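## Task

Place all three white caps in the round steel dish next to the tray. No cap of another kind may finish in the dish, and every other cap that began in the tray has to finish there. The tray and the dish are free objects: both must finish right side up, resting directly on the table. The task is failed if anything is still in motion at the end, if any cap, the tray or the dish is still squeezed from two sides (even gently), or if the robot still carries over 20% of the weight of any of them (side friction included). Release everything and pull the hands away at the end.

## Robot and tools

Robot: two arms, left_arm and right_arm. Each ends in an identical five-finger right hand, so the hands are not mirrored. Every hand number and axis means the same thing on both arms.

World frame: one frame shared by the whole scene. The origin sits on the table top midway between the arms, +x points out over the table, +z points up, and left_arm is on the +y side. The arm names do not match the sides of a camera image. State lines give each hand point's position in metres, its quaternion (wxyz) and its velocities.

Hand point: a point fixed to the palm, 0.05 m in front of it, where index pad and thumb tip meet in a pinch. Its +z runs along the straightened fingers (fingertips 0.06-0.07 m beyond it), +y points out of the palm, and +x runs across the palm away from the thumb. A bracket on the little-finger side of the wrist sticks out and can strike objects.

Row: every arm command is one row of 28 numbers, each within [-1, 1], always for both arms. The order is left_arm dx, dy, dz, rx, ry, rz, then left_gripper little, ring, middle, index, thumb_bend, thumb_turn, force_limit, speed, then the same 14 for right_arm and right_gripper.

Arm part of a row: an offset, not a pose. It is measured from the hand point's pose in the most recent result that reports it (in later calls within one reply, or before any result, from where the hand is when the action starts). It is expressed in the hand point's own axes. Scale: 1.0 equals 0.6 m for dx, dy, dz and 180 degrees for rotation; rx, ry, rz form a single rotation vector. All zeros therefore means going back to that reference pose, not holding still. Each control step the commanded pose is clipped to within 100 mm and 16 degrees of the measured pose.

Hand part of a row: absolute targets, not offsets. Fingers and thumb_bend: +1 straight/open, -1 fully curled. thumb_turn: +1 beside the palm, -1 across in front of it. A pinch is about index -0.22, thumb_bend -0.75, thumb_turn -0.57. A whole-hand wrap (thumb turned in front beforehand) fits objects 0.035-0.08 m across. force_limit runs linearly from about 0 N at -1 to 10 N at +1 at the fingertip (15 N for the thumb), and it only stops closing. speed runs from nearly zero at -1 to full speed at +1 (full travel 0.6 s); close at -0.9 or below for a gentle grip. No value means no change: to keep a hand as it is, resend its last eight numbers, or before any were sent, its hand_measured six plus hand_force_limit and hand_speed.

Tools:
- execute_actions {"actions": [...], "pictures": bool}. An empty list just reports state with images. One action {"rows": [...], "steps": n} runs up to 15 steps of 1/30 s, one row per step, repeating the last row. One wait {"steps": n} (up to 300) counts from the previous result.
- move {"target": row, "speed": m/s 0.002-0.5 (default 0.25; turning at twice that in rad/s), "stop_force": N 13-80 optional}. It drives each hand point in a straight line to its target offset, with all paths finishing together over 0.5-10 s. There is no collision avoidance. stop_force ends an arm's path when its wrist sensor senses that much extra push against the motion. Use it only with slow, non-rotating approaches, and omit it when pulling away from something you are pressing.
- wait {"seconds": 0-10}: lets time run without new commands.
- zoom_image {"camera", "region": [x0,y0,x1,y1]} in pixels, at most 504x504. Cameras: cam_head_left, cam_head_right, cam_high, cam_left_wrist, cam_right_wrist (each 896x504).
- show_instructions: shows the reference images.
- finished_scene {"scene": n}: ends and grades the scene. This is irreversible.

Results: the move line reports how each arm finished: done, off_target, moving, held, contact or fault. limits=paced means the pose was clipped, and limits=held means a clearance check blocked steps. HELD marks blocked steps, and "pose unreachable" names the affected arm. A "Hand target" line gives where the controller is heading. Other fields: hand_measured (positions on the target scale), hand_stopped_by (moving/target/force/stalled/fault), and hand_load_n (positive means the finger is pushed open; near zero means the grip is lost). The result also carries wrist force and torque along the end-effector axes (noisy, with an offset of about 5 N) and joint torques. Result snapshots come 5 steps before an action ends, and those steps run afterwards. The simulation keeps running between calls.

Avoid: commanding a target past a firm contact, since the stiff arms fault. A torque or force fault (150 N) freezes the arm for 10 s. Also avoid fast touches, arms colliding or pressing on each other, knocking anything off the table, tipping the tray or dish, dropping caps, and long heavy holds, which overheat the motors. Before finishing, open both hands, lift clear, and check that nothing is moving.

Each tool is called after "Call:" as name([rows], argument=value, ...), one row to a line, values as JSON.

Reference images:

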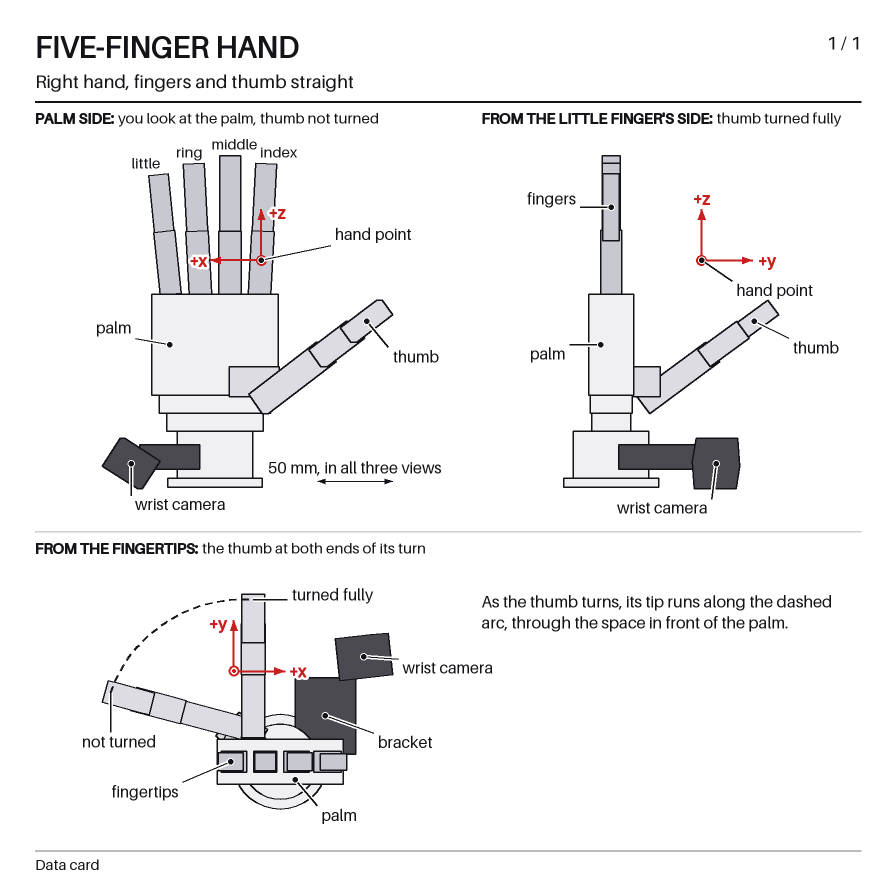

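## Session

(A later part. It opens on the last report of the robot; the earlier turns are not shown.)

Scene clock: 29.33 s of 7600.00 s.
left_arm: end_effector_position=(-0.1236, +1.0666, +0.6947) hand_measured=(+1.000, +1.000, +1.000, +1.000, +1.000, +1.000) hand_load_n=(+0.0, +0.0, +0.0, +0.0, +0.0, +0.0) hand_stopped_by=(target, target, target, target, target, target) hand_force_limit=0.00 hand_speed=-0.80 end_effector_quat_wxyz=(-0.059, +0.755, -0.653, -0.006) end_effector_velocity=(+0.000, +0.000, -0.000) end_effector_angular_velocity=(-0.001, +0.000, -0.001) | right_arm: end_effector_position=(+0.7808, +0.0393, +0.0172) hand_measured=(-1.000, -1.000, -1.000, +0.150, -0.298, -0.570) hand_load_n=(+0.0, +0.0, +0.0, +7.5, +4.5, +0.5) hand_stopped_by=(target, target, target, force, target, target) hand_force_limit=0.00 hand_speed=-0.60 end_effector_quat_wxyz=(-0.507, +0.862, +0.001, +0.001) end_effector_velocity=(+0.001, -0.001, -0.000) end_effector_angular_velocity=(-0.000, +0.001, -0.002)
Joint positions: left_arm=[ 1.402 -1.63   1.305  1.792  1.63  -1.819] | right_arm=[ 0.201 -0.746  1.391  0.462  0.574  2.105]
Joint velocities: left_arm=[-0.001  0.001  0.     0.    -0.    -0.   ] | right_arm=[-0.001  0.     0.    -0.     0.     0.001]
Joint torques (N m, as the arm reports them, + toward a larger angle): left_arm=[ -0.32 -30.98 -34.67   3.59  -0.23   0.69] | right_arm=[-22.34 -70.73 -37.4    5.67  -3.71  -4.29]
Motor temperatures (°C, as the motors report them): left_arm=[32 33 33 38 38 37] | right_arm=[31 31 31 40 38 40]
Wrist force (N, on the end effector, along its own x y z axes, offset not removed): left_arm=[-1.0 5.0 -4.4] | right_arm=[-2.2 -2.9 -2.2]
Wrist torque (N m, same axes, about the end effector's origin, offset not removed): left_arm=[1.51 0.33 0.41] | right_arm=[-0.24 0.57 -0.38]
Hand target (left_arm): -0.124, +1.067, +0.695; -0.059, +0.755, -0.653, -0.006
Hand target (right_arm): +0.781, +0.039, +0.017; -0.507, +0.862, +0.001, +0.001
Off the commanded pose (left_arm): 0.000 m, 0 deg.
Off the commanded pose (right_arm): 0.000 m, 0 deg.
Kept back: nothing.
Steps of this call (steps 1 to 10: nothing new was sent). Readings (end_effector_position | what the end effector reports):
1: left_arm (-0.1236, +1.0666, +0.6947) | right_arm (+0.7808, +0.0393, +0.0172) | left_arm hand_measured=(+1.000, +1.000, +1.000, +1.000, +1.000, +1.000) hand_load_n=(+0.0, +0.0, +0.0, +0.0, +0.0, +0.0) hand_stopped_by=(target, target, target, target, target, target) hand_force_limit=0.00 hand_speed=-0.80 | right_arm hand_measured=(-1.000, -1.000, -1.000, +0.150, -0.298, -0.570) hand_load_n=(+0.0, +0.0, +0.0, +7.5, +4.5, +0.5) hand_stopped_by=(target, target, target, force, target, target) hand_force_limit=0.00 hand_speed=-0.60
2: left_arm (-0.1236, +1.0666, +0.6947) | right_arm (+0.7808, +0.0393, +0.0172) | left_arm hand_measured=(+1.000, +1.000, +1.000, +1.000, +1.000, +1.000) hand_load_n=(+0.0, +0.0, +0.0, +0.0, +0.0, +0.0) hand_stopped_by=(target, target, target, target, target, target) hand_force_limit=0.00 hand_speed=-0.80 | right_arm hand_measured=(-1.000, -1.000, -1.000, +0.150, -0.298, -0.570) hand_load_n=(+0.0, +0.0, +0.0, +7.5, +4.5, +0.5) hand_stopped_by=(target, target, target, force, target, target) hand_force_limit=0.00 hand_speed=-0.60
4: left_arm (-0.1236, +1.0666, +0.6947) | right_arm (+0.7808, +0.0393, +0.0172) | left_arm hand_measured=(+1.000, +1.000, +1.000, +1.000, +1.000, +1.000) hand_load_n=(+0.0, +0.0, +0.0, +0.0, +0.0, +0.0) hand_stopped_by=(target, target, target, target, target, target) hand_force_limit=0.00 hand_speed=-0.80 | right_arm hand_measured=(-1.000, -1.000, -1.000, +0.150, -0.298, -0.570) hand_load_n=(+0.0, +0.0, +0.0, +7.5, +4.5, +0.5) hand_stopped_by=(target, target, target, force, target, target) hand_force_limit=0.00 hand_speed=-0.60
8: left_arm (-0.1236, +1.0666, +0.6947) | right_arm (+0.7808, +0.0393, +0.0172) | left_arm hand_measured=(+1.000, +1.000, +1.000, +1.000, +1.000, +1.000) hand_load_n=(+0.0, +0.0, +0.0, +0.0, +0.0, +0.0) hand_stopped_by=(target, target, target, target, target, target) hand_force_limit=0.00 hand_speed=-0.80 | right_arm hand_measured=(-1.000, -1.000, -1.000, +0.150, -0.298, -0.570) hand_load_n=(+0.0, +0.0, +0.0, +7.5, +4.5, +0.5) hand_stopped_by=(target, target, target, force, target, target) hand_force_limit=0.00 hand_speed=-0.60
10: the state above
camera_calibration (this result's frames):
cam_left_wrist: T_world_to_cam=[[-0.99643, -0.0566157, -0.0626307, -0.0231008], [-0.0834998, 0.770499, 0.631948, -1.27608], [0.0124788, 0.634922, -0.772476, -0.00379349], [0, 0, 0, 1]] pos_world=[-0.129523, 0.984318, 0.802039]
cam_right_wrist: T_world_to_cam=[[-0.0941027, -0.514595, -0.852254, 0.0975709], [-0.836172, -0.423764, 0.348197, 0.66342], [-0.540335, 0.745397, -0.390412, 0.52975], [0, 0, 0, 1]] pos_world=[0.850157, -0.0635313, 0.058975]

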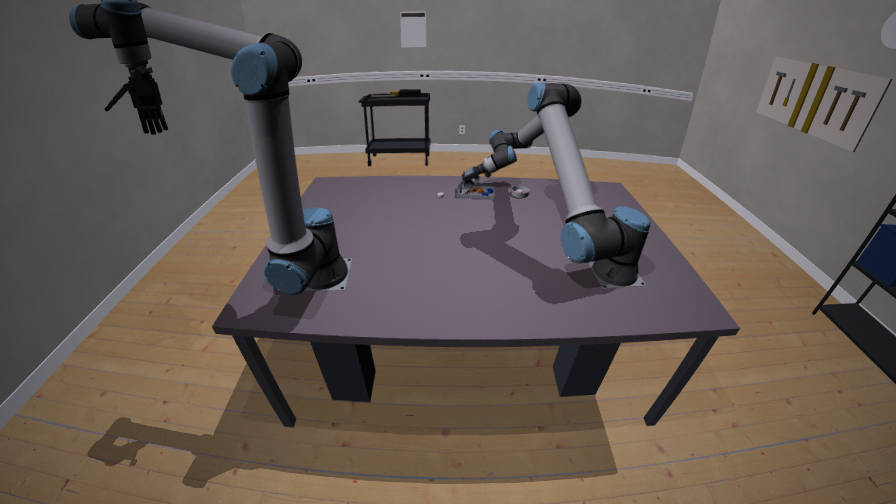

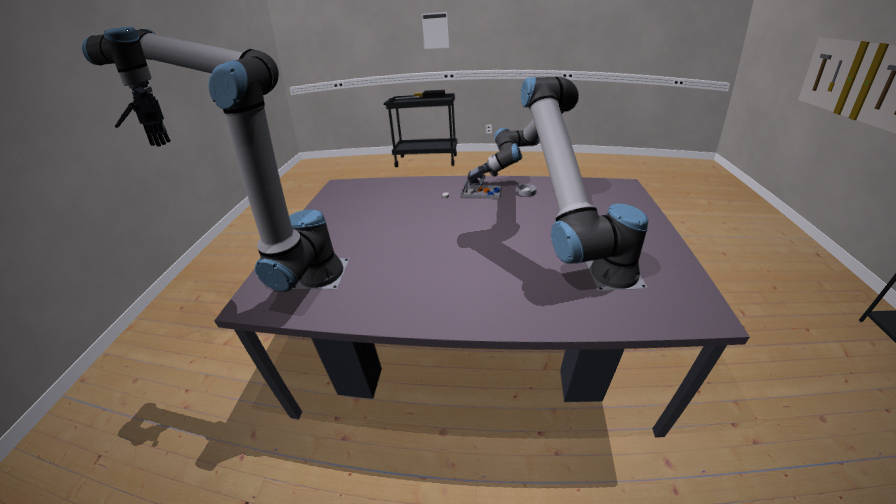

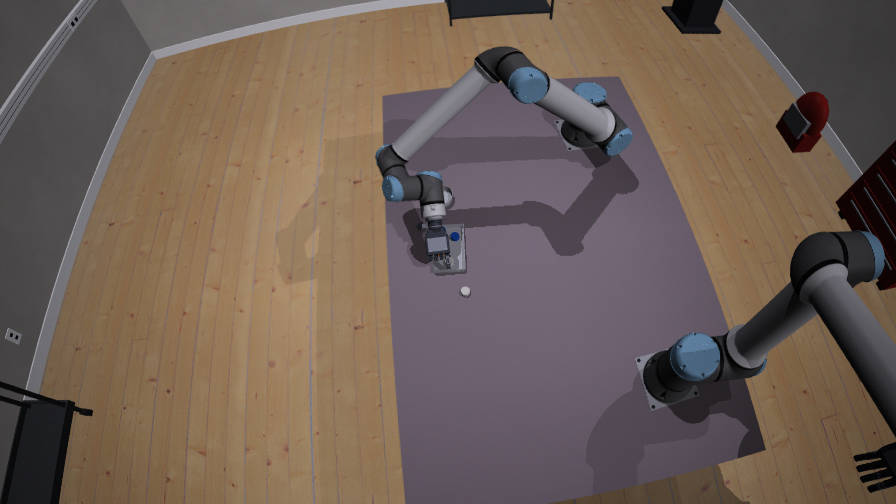

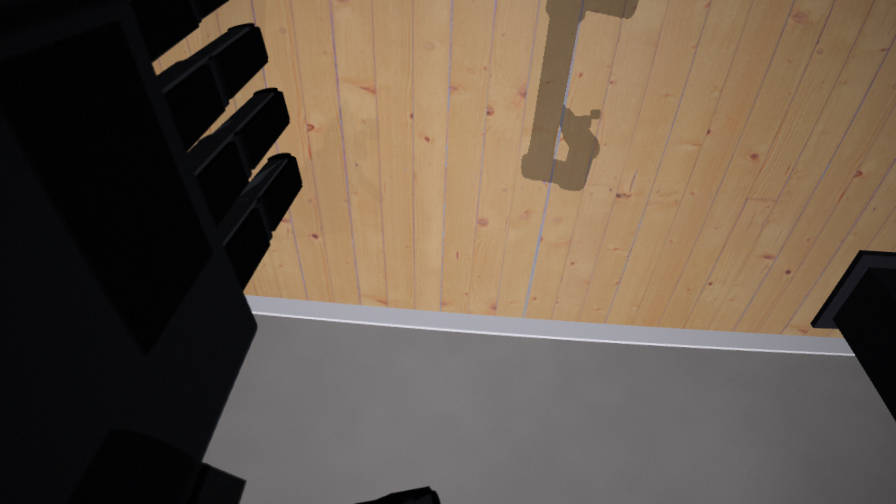

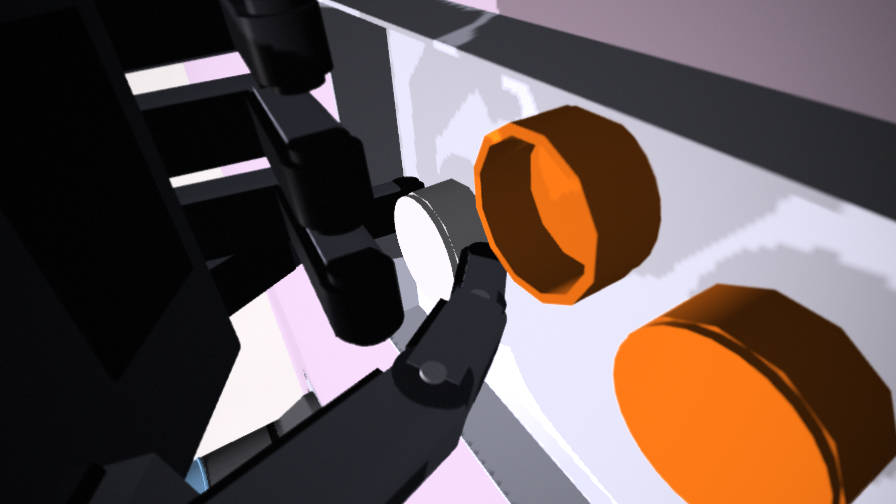

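Call:
move(target=[0,0,0,0,0,0,1,1,1,1,1,1,0,-0.8, 0,-0.109,-0.061,0,0,0,-1,-1,-1,-0.35,-0.3,-0.57,0,-0.6], speed=0.15)

Call:
move(target=[0,0,0,0,0,0,1,1,1,1,1,1,0,-0.8, -0.021,0.246,-0.443,0,0,0,-1,-1,-1,-0.35,-0.3,-0.57,0,-0.6], speed=0.35)

Scene clock: 30.57 s of 7600.00 s.
left_arm: end_effector_position=(-0.1236, +1.0666, +0.6947) hand_measured=(+1.000, +1.000, +1.000, +1.000, +1.000, +1.000) hand_load_n=(+0.0, +0.0, +0.0, +0.0, +0.0, +0.0) hand_stopped_by=(target, target, target, target, target, target) hand_force_limit=0.00 hand_speed=-0.80 end_effector_quat_wxyz=(-0.059, +0.755, -0.653, -0.006) end_effector_velocity=(+0.001, +0.001, -0.000) end_effector_angular_velocity=(-0.000, -0.000, -0.001) | right_arm: end_effector_position=(+0.7807, +0.0390, +0.0920) hand_measured=(-1.000, -1.000, -1.000, +0.150, -0.298, -0.570) hand_load_n=(+0.0, +0.0, +0.0, +7.5, +5.5, +0.0) hand_stopped_by=(target, target, target, force, target, target) hand_force_limit=0.00 hand_speed=-0.60 end_effector_quat_wxyz=(-0.507, +0.862, +0.001, +0.001) end_effector_velocity=(-0.001, +0.001, +0.001) end_effector_angular_velocity=(-0.000, -0.000, +0.001)
Joint positions: left_arm=[ 1.402 -1.63   1.305  1.792  1.63  -1.819] | right_arm=[ 0.201 -0.817  1.368  0.556  0.574  2.105]
Joint velocities: left_arm=[-0.001  0.001  0.    -0.     0.    -0.   ] | right_arm=[ 0.001 -0.001 -0.001  0.002 -0.    -0.001]
Joint torques (N m, as the arm reports them, + toward a larger angle): left_arm=[  2.42 -33.39 -35.23   3.52   0.2    0.71] | right_arm=[-22.66 -98.88 -41.34   5.86  -4.1   -4.12]
Motor temperatures (°C, as the motors report them): left_arm=[32 33 33 38 38 37] | right_arm=[31 31 31 40 38 40]
Wrist force (N, on the end effector, along its own x y z axes, offset not removed): left_arm=[4.0 -7.6 -2.8] | right_arm=[-2.3 -1.4 -2.6]
Wrist torque (N m, same axes, about the end effector's origin, offset not removed): left_arm=[-0.79 -0.72 0.13] | right_arm=[-0.19 0.66 -0.46]
Hand target (left_arm): -0.124, +1.067, +0.695; -0.059, +0.755, -0.653, -0.006
Hand target (right_arm): +0.781, +0.039, +0.092; -0.507, +0.862, +0.001, +0.001
Off the commanded pose (left_arm): 0.000 m, 0 deg.
Off the commanded pose (right_arm): 0.000 m, 0 deg.
Kept back: nothing.
move: done
camera_calibration (this result's frames):
cam_left_wrist: T_world_to_cam=[[-0.99643, -0.0566156, -0.0626309, -0.0231007], [-0.0834999, 0.770499, 0.631948, -1.27608], [0.0124789, 0.634922, -0.772476, -0.00379348], [0, 0, 0, 1]] pos_world=[-0.129523, 0.984318, 0.802039]
cam_right_wrist: T_world_to_cam=[[-0.0941697, -0.514592, -0.852249, 0.161214], [-0.836168, -0.423733, 0.348245, 0.637102], [-0.540329, 0.745417, -0.390382, 0.559048], [0, 0, 0, 1]] pos_world=[0.849976, -0.0638031, 0.13377]

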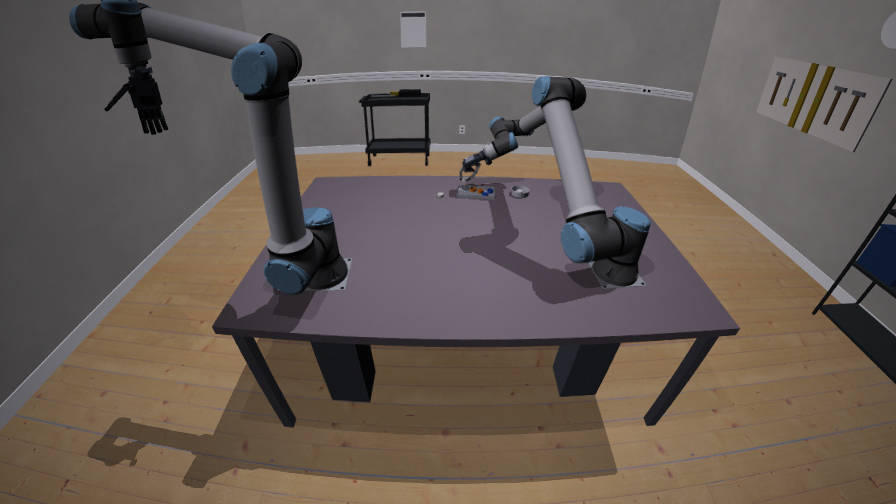

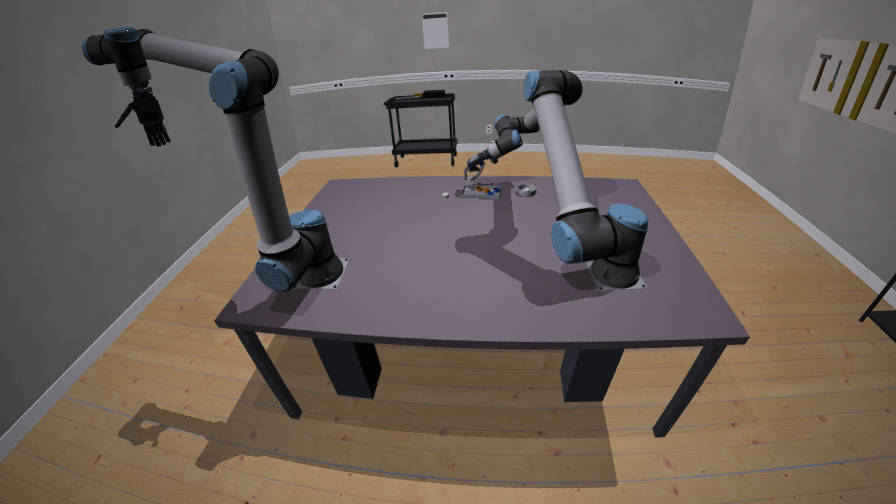

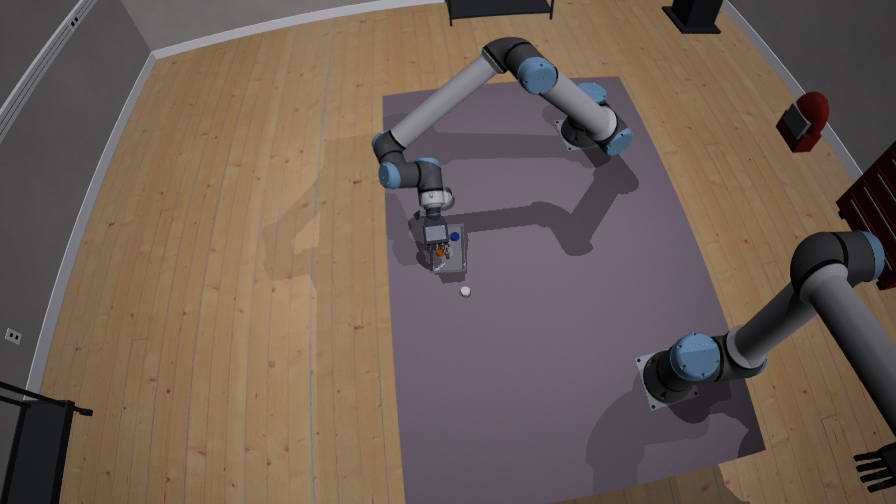

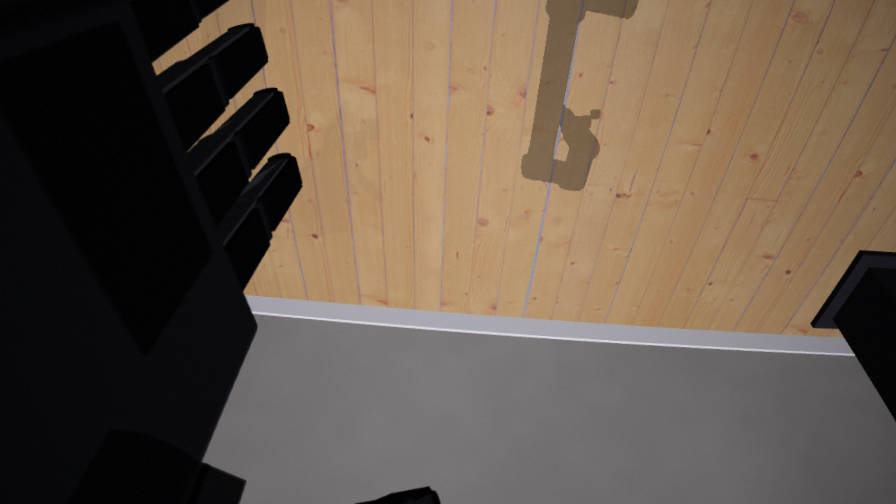

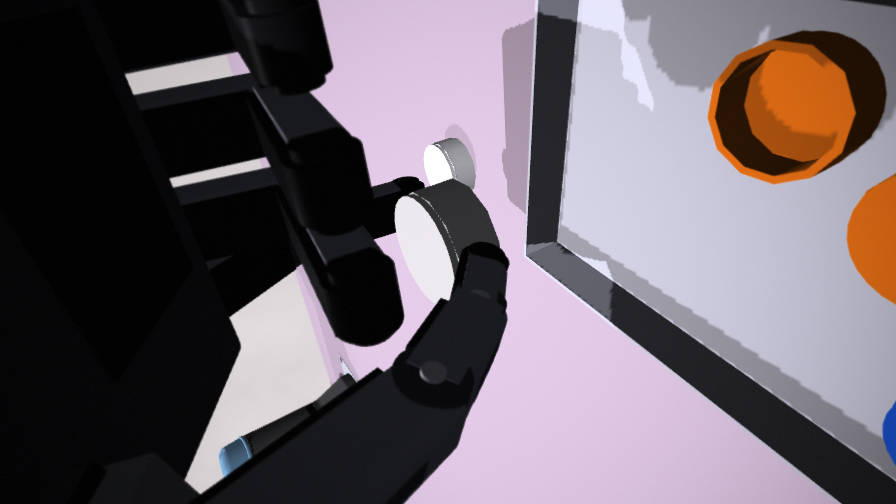

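Scene clock: 32.07 s of 7600.00 s.
left_arm: end_effector_position=(-0.1236, +1.0666, +0.6947) hand_measured=(+1.000, +1.000, +1.000, +1.000, +1.000, +1.000) hand_load_n=(+0.0, +0.0, +0.0, +0.0, +0.0, +0.0) hand_stopped_by=(target, target, target, target, target, target) hand_force_limit=0.00 hand_speed=-0.80 end_effector_quat_wxyz=(-0.059, +0.755, -0.653, -0.006) end_effector_velocity=(+0.000, +0.000, -0.000) end_effector_angular_velocity=(-0.001, +0.000, -0.001) | right_arm: end_effector_position=(+0.7681, -0.2649, +0.0919) hand_measured=(-1.000, -1.000, -1.000, +0.150, -0.298, -0.570) hand_load_n=(+0.0, +0.0, +0.0, +7.5, +5.5, +0.0) hand_stopped_by=(target, target, target, force, target, target) hand_force_limit=0.00 hand_speed=-0.60 end_effector_quat_wxyz=(-0.507, +0.862, +0.001, +0.001) end_effector_velocity=(-0.000, -0.001, +0.000) end_effector_angular_velocity=(+0.001, -0.001, +0.003)
Joint positions: left_arm=[ 1.402 -1.63   1.305  1.792  1.63  -1.819] | right_arm=[-0.207 -0.863  1.635  1.024  0.521  1.31 ]
Joint velocities: left_arm=[-0.  0.  0. -0.  0.  0.] | right_arm=[-0.002  0.001  0.     0.006  0.    -0.009]
Joint torques (N m, as the arm reports them, + toward a larger angle): left_arm=[  3.36 -32.68 -34.03   3.26  -0.01   0.71] | right_arm=[-22.84 -58.91 -17.31   6.43   1.23  -4.38]
Motor temperatures (°C, as the motors report them): left_arm=[32 33 33 38 38 37] | right_arm=[31 31 31 40 38 40]
Wrist force (N, on the end effector, along its own x y z axes, offset not removed): left_arm=[5.2 6.5 -3.0] | right_arm=[-1.5 -0.4 -1.8]
Wrist torque (N m, same axes, about the end effector's origin, offset not removed): left_arm=[1.30 -0.71 0.46] | right_arm=[0.00 0.52 -0.34]
Hand target (left_arm): -0.124, +1.067, +0.695; -0.059, +0.755, -0.653, -0.006
Hand target (right_arm): +0.768, -0.265, +0.092; -0.507, +0.862, +0.001, +0.001
Off the commanded pose (left_arm): 0.000 m, 0 deg.
Off the commanded pose (right_arm): 0.000 m, 0 deg.
Kept back: nothing.
move: done
camera_calibration (this result's frames):
cam_left_wrist: T_world_to_cam=[[-0.99643, -0.0566156, -0.062631, -0.0231006], [-0.0835, 0.770499, 0.631948, -1.27608], [0.012479, 0.634922, -0.772476, -0.00379339], [0, 0, 0, 1]] pos_world=[-0.129523, 0.984318, 0.802039]
cam_right_wrist: T_world_to_cam=[[-0.0941931, -0.514793, -0.852125, 0.00349782], [-0.835941, -0.42395, 0.348525, 0.497592], [-0.540676, 0.745154, -0.390403, 0.778924], [0, 0, 0, 1]] pos_world=[0.837433, -0.367664, 0.133652]

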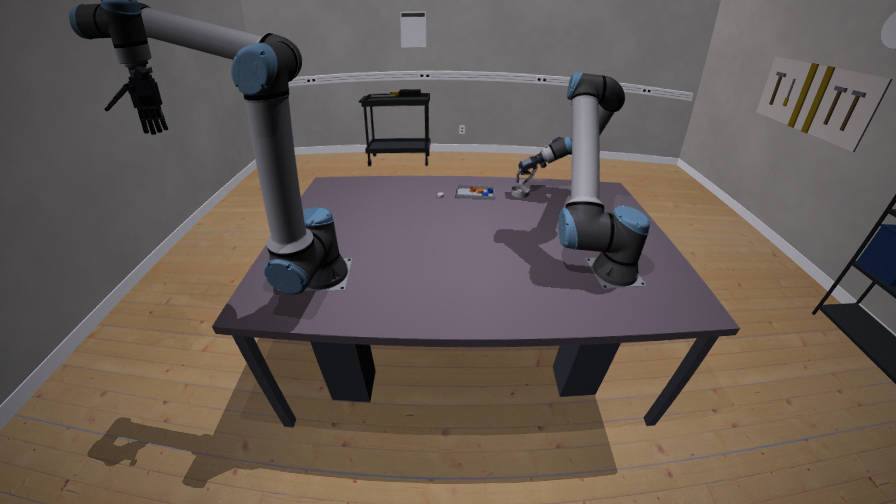

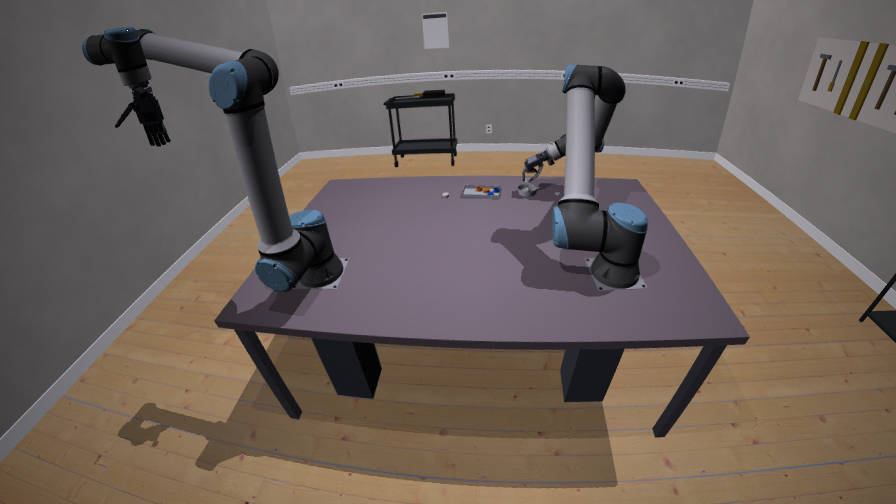

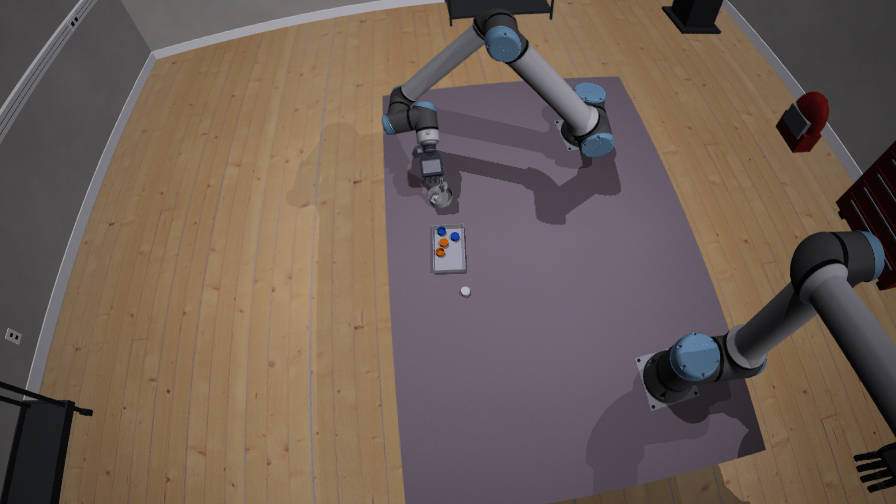

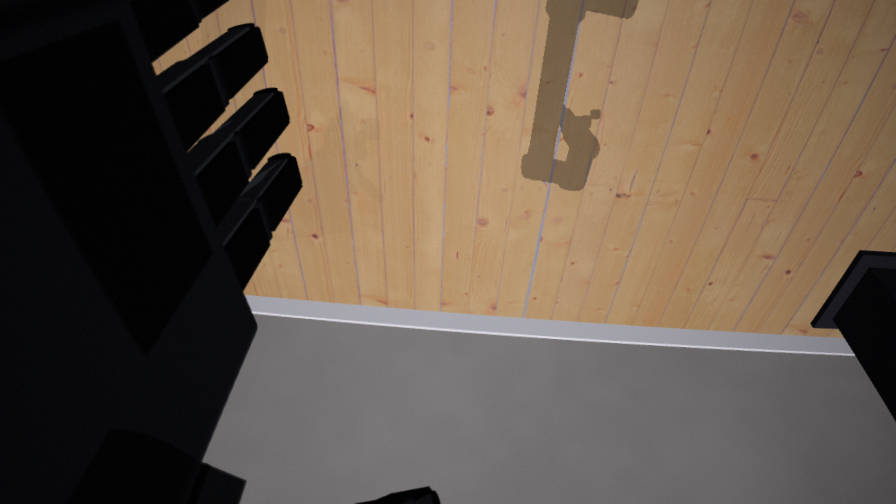

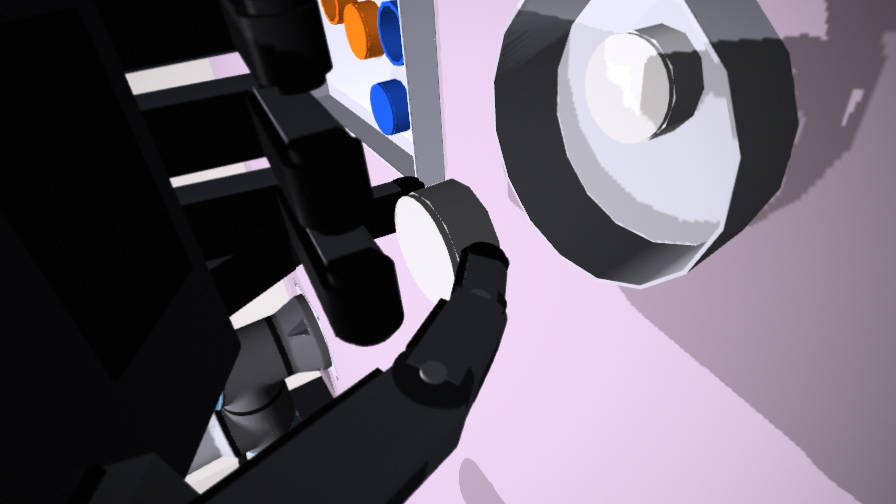

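Call:
move(target=[0,0,0,0,0,0,1,1,1,1,1,1,0,-0.8, 0.005,0.079,0.044,0,0,0,-1,-1,-1,-0.35,-0.3,-0.57,0,-0.6], speed=0.06, stop_force=13)

Call:
zoom_image(camera="cam_high", region=[405, 155, 475, 225])

Scene clock: 33.57 s of 7600.00 s.
left_arm: end_effector_position=(-0.1236, +1.0666, +0.6947) hand_measured=(+1.000, +1.000, +1.000, +1.000, +1.000, +1.000) hand_load_n=(+0.0, +0.0, +0.0, +0.0, +0.0, +0.0) hand_stopped_by=(target, target, target, target, target, target) hand_force_limit=0.00 hand_speed=-0.80 end_effector_quat_wxyz=(-0.059, +0.755, -0.653, -0.006) end_effector_velocity=(-0.000, -0.000, -0.000) end_effector_angular_velocity=(-0.001, +0.000, +0.000) | right_arm: end_effector_position=(+0.7712, -0.2648, +0.0377) hand_measured=(-1.000, -1.000, -1.000, +0.150, -0.298, -0.570) hand_load_n=(+0.0, +0.0, +0.0, +7.5, +5.5, +0.0) hand_stopped_by=(target, target, target, force, target, target) hand_force_limit=0.00 hand_speed=-0.60 end_effector_quat_wxyz=(-0.507, +0.862, +0.001, +0.001) end_effector_velocity=(+0.000, -0.000, -0.001) end_effector_angular_velocity=(+0.000, -0.000, -0.001)
Joint positions: left_arm=[ 1.402 -1.63   1.305  1.792  1.63  -1.819] | right_arm=[-0.206 -0.796  1.634  0.956  0.521  1.312]
Joint velocities: left_arm=[ 0.    -0.     0.001 -0.     0.     0.   ] | right_arm=[-0.001  0.002 -0.    -0.002 -0.     0.   ]
Joint torques (N m, as the arm reports them, + toward a larger angle): left_arm=[  0.47 -34.11 -34.47   3.47  -0.24   0.78] | right_arm=[ 20.12 -64.48 -31.4    3.09  -4.47   3.97]
Motor temperatures (°C, as the motors report them): left_arm=[32 33 33 38 38 37] | right_arm=[31 31 31 40 38 40]
Wrist force (N, on the end effector, along its own x y z axes, offset not removed): left_arm=[-1.7 5.7 -3.4] | right_arm=[-1.6 -2.2 -1.5]
Wrist torque (N m, same axes, about the end effector's origin, offset not removed): left_arm=[1.39 0.47 0.06] | right_arm=[-0.37 0.49 -0.37]
Hand target (left_arm): -0.124, +1.067, +0.695; -0.059, +0.755, -0.653, -0.006
Hand target (right_arm): +0.771, -0.265, +0.038; -0.507, +0.862, +0.001, +0.001
Off the commanded pose (left_arm): 0.000 m, 0 deg.
Off the commanded pose (right_arm): 0.000 m, 0 deg.
Kept back: nothing.
move: done
camera_calibration (this result's frames):
cam_left_wrist: T_world_to_cam=[[-0.99643, -0.0566158, -0.0626309, -0.0231006], [-0.0835, 0.770499, 0.631948, -1.27608], [0.0124788, 0.634922, -0.772476, -0.0037935], [0, 0, 0, 1]] pos_world=[-0.129523, 0.984318, 0.802039]
cam_right_wrist: T_world_to_cam=[[-0.0941907, -0.514799, -0.852121, -0.0422656], [-0.835942, -0.423947, 0.348525, 0.519102], [-0.540675, 0.745151, -0.39041, 0.759407], [0, 0, 0, 1]] pos_world=[0.84055, -0.36756, 0.0795448]

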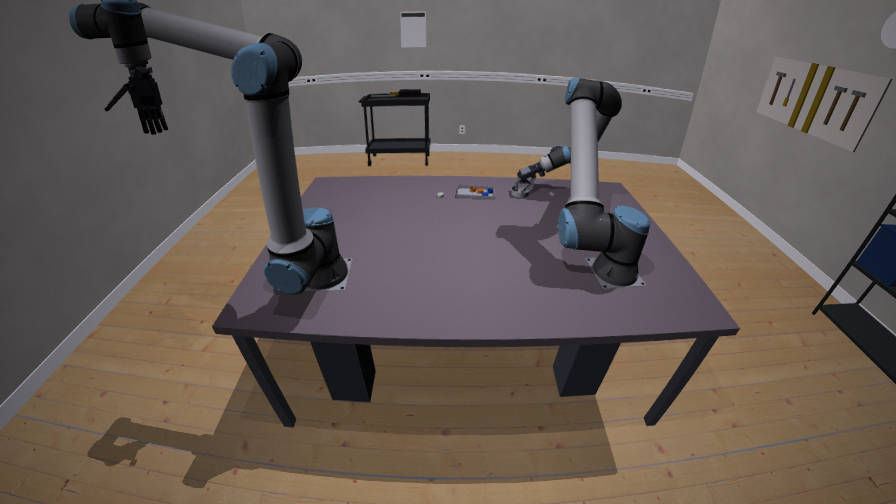

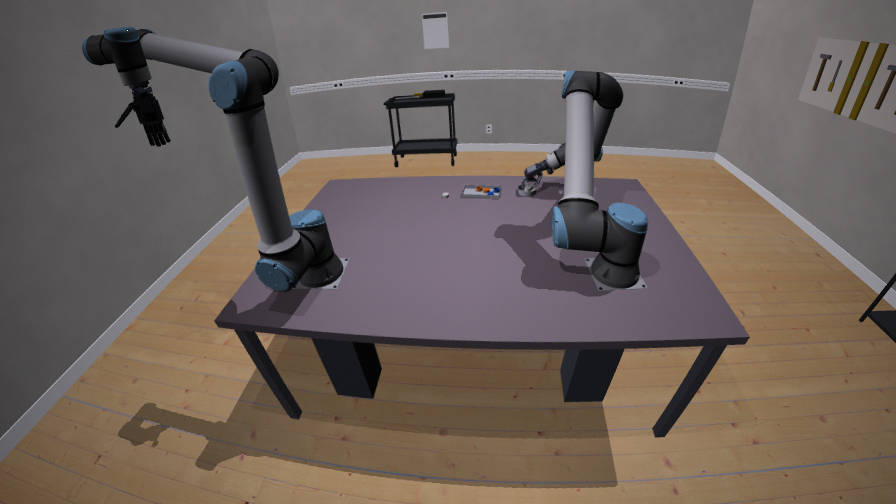

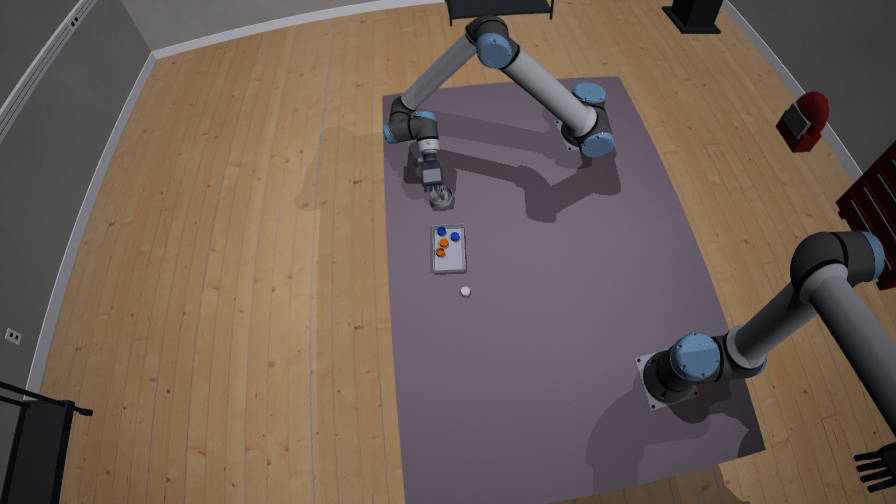

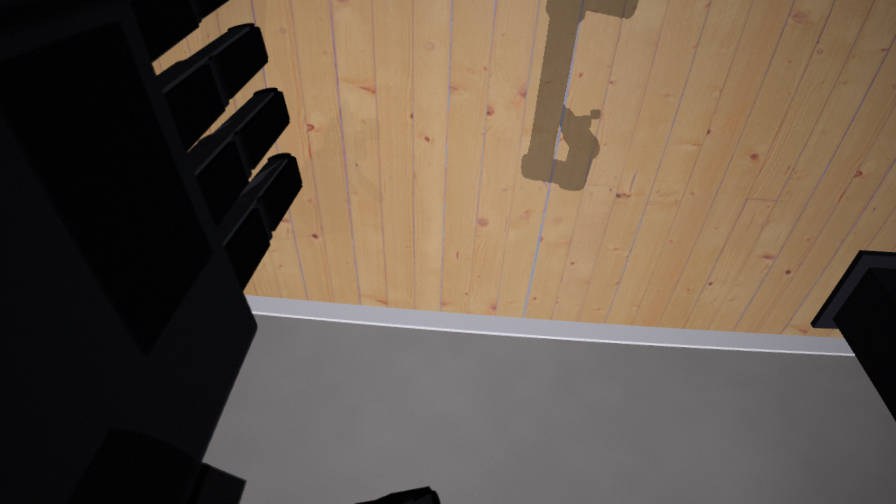

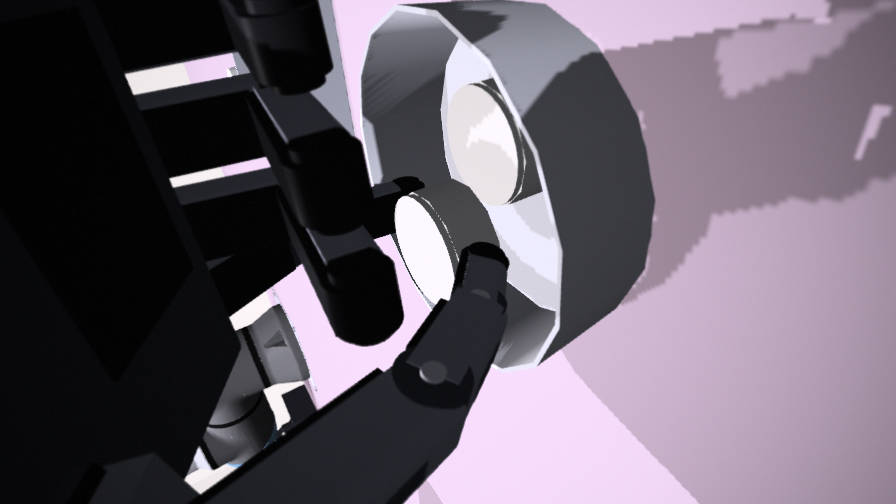

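Region (405, 155, 475, 225) of cam_high's 896x504 image, scaled by 7.200, with more detail than that image has.

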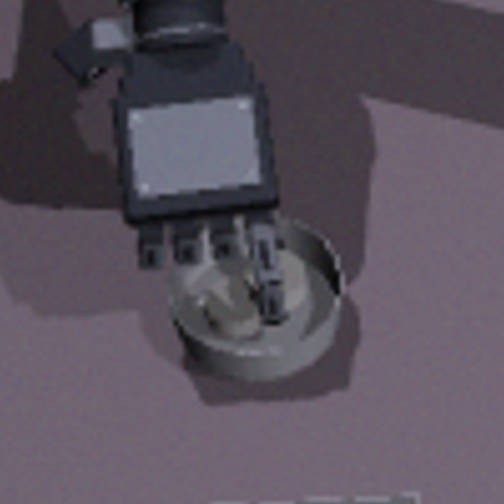

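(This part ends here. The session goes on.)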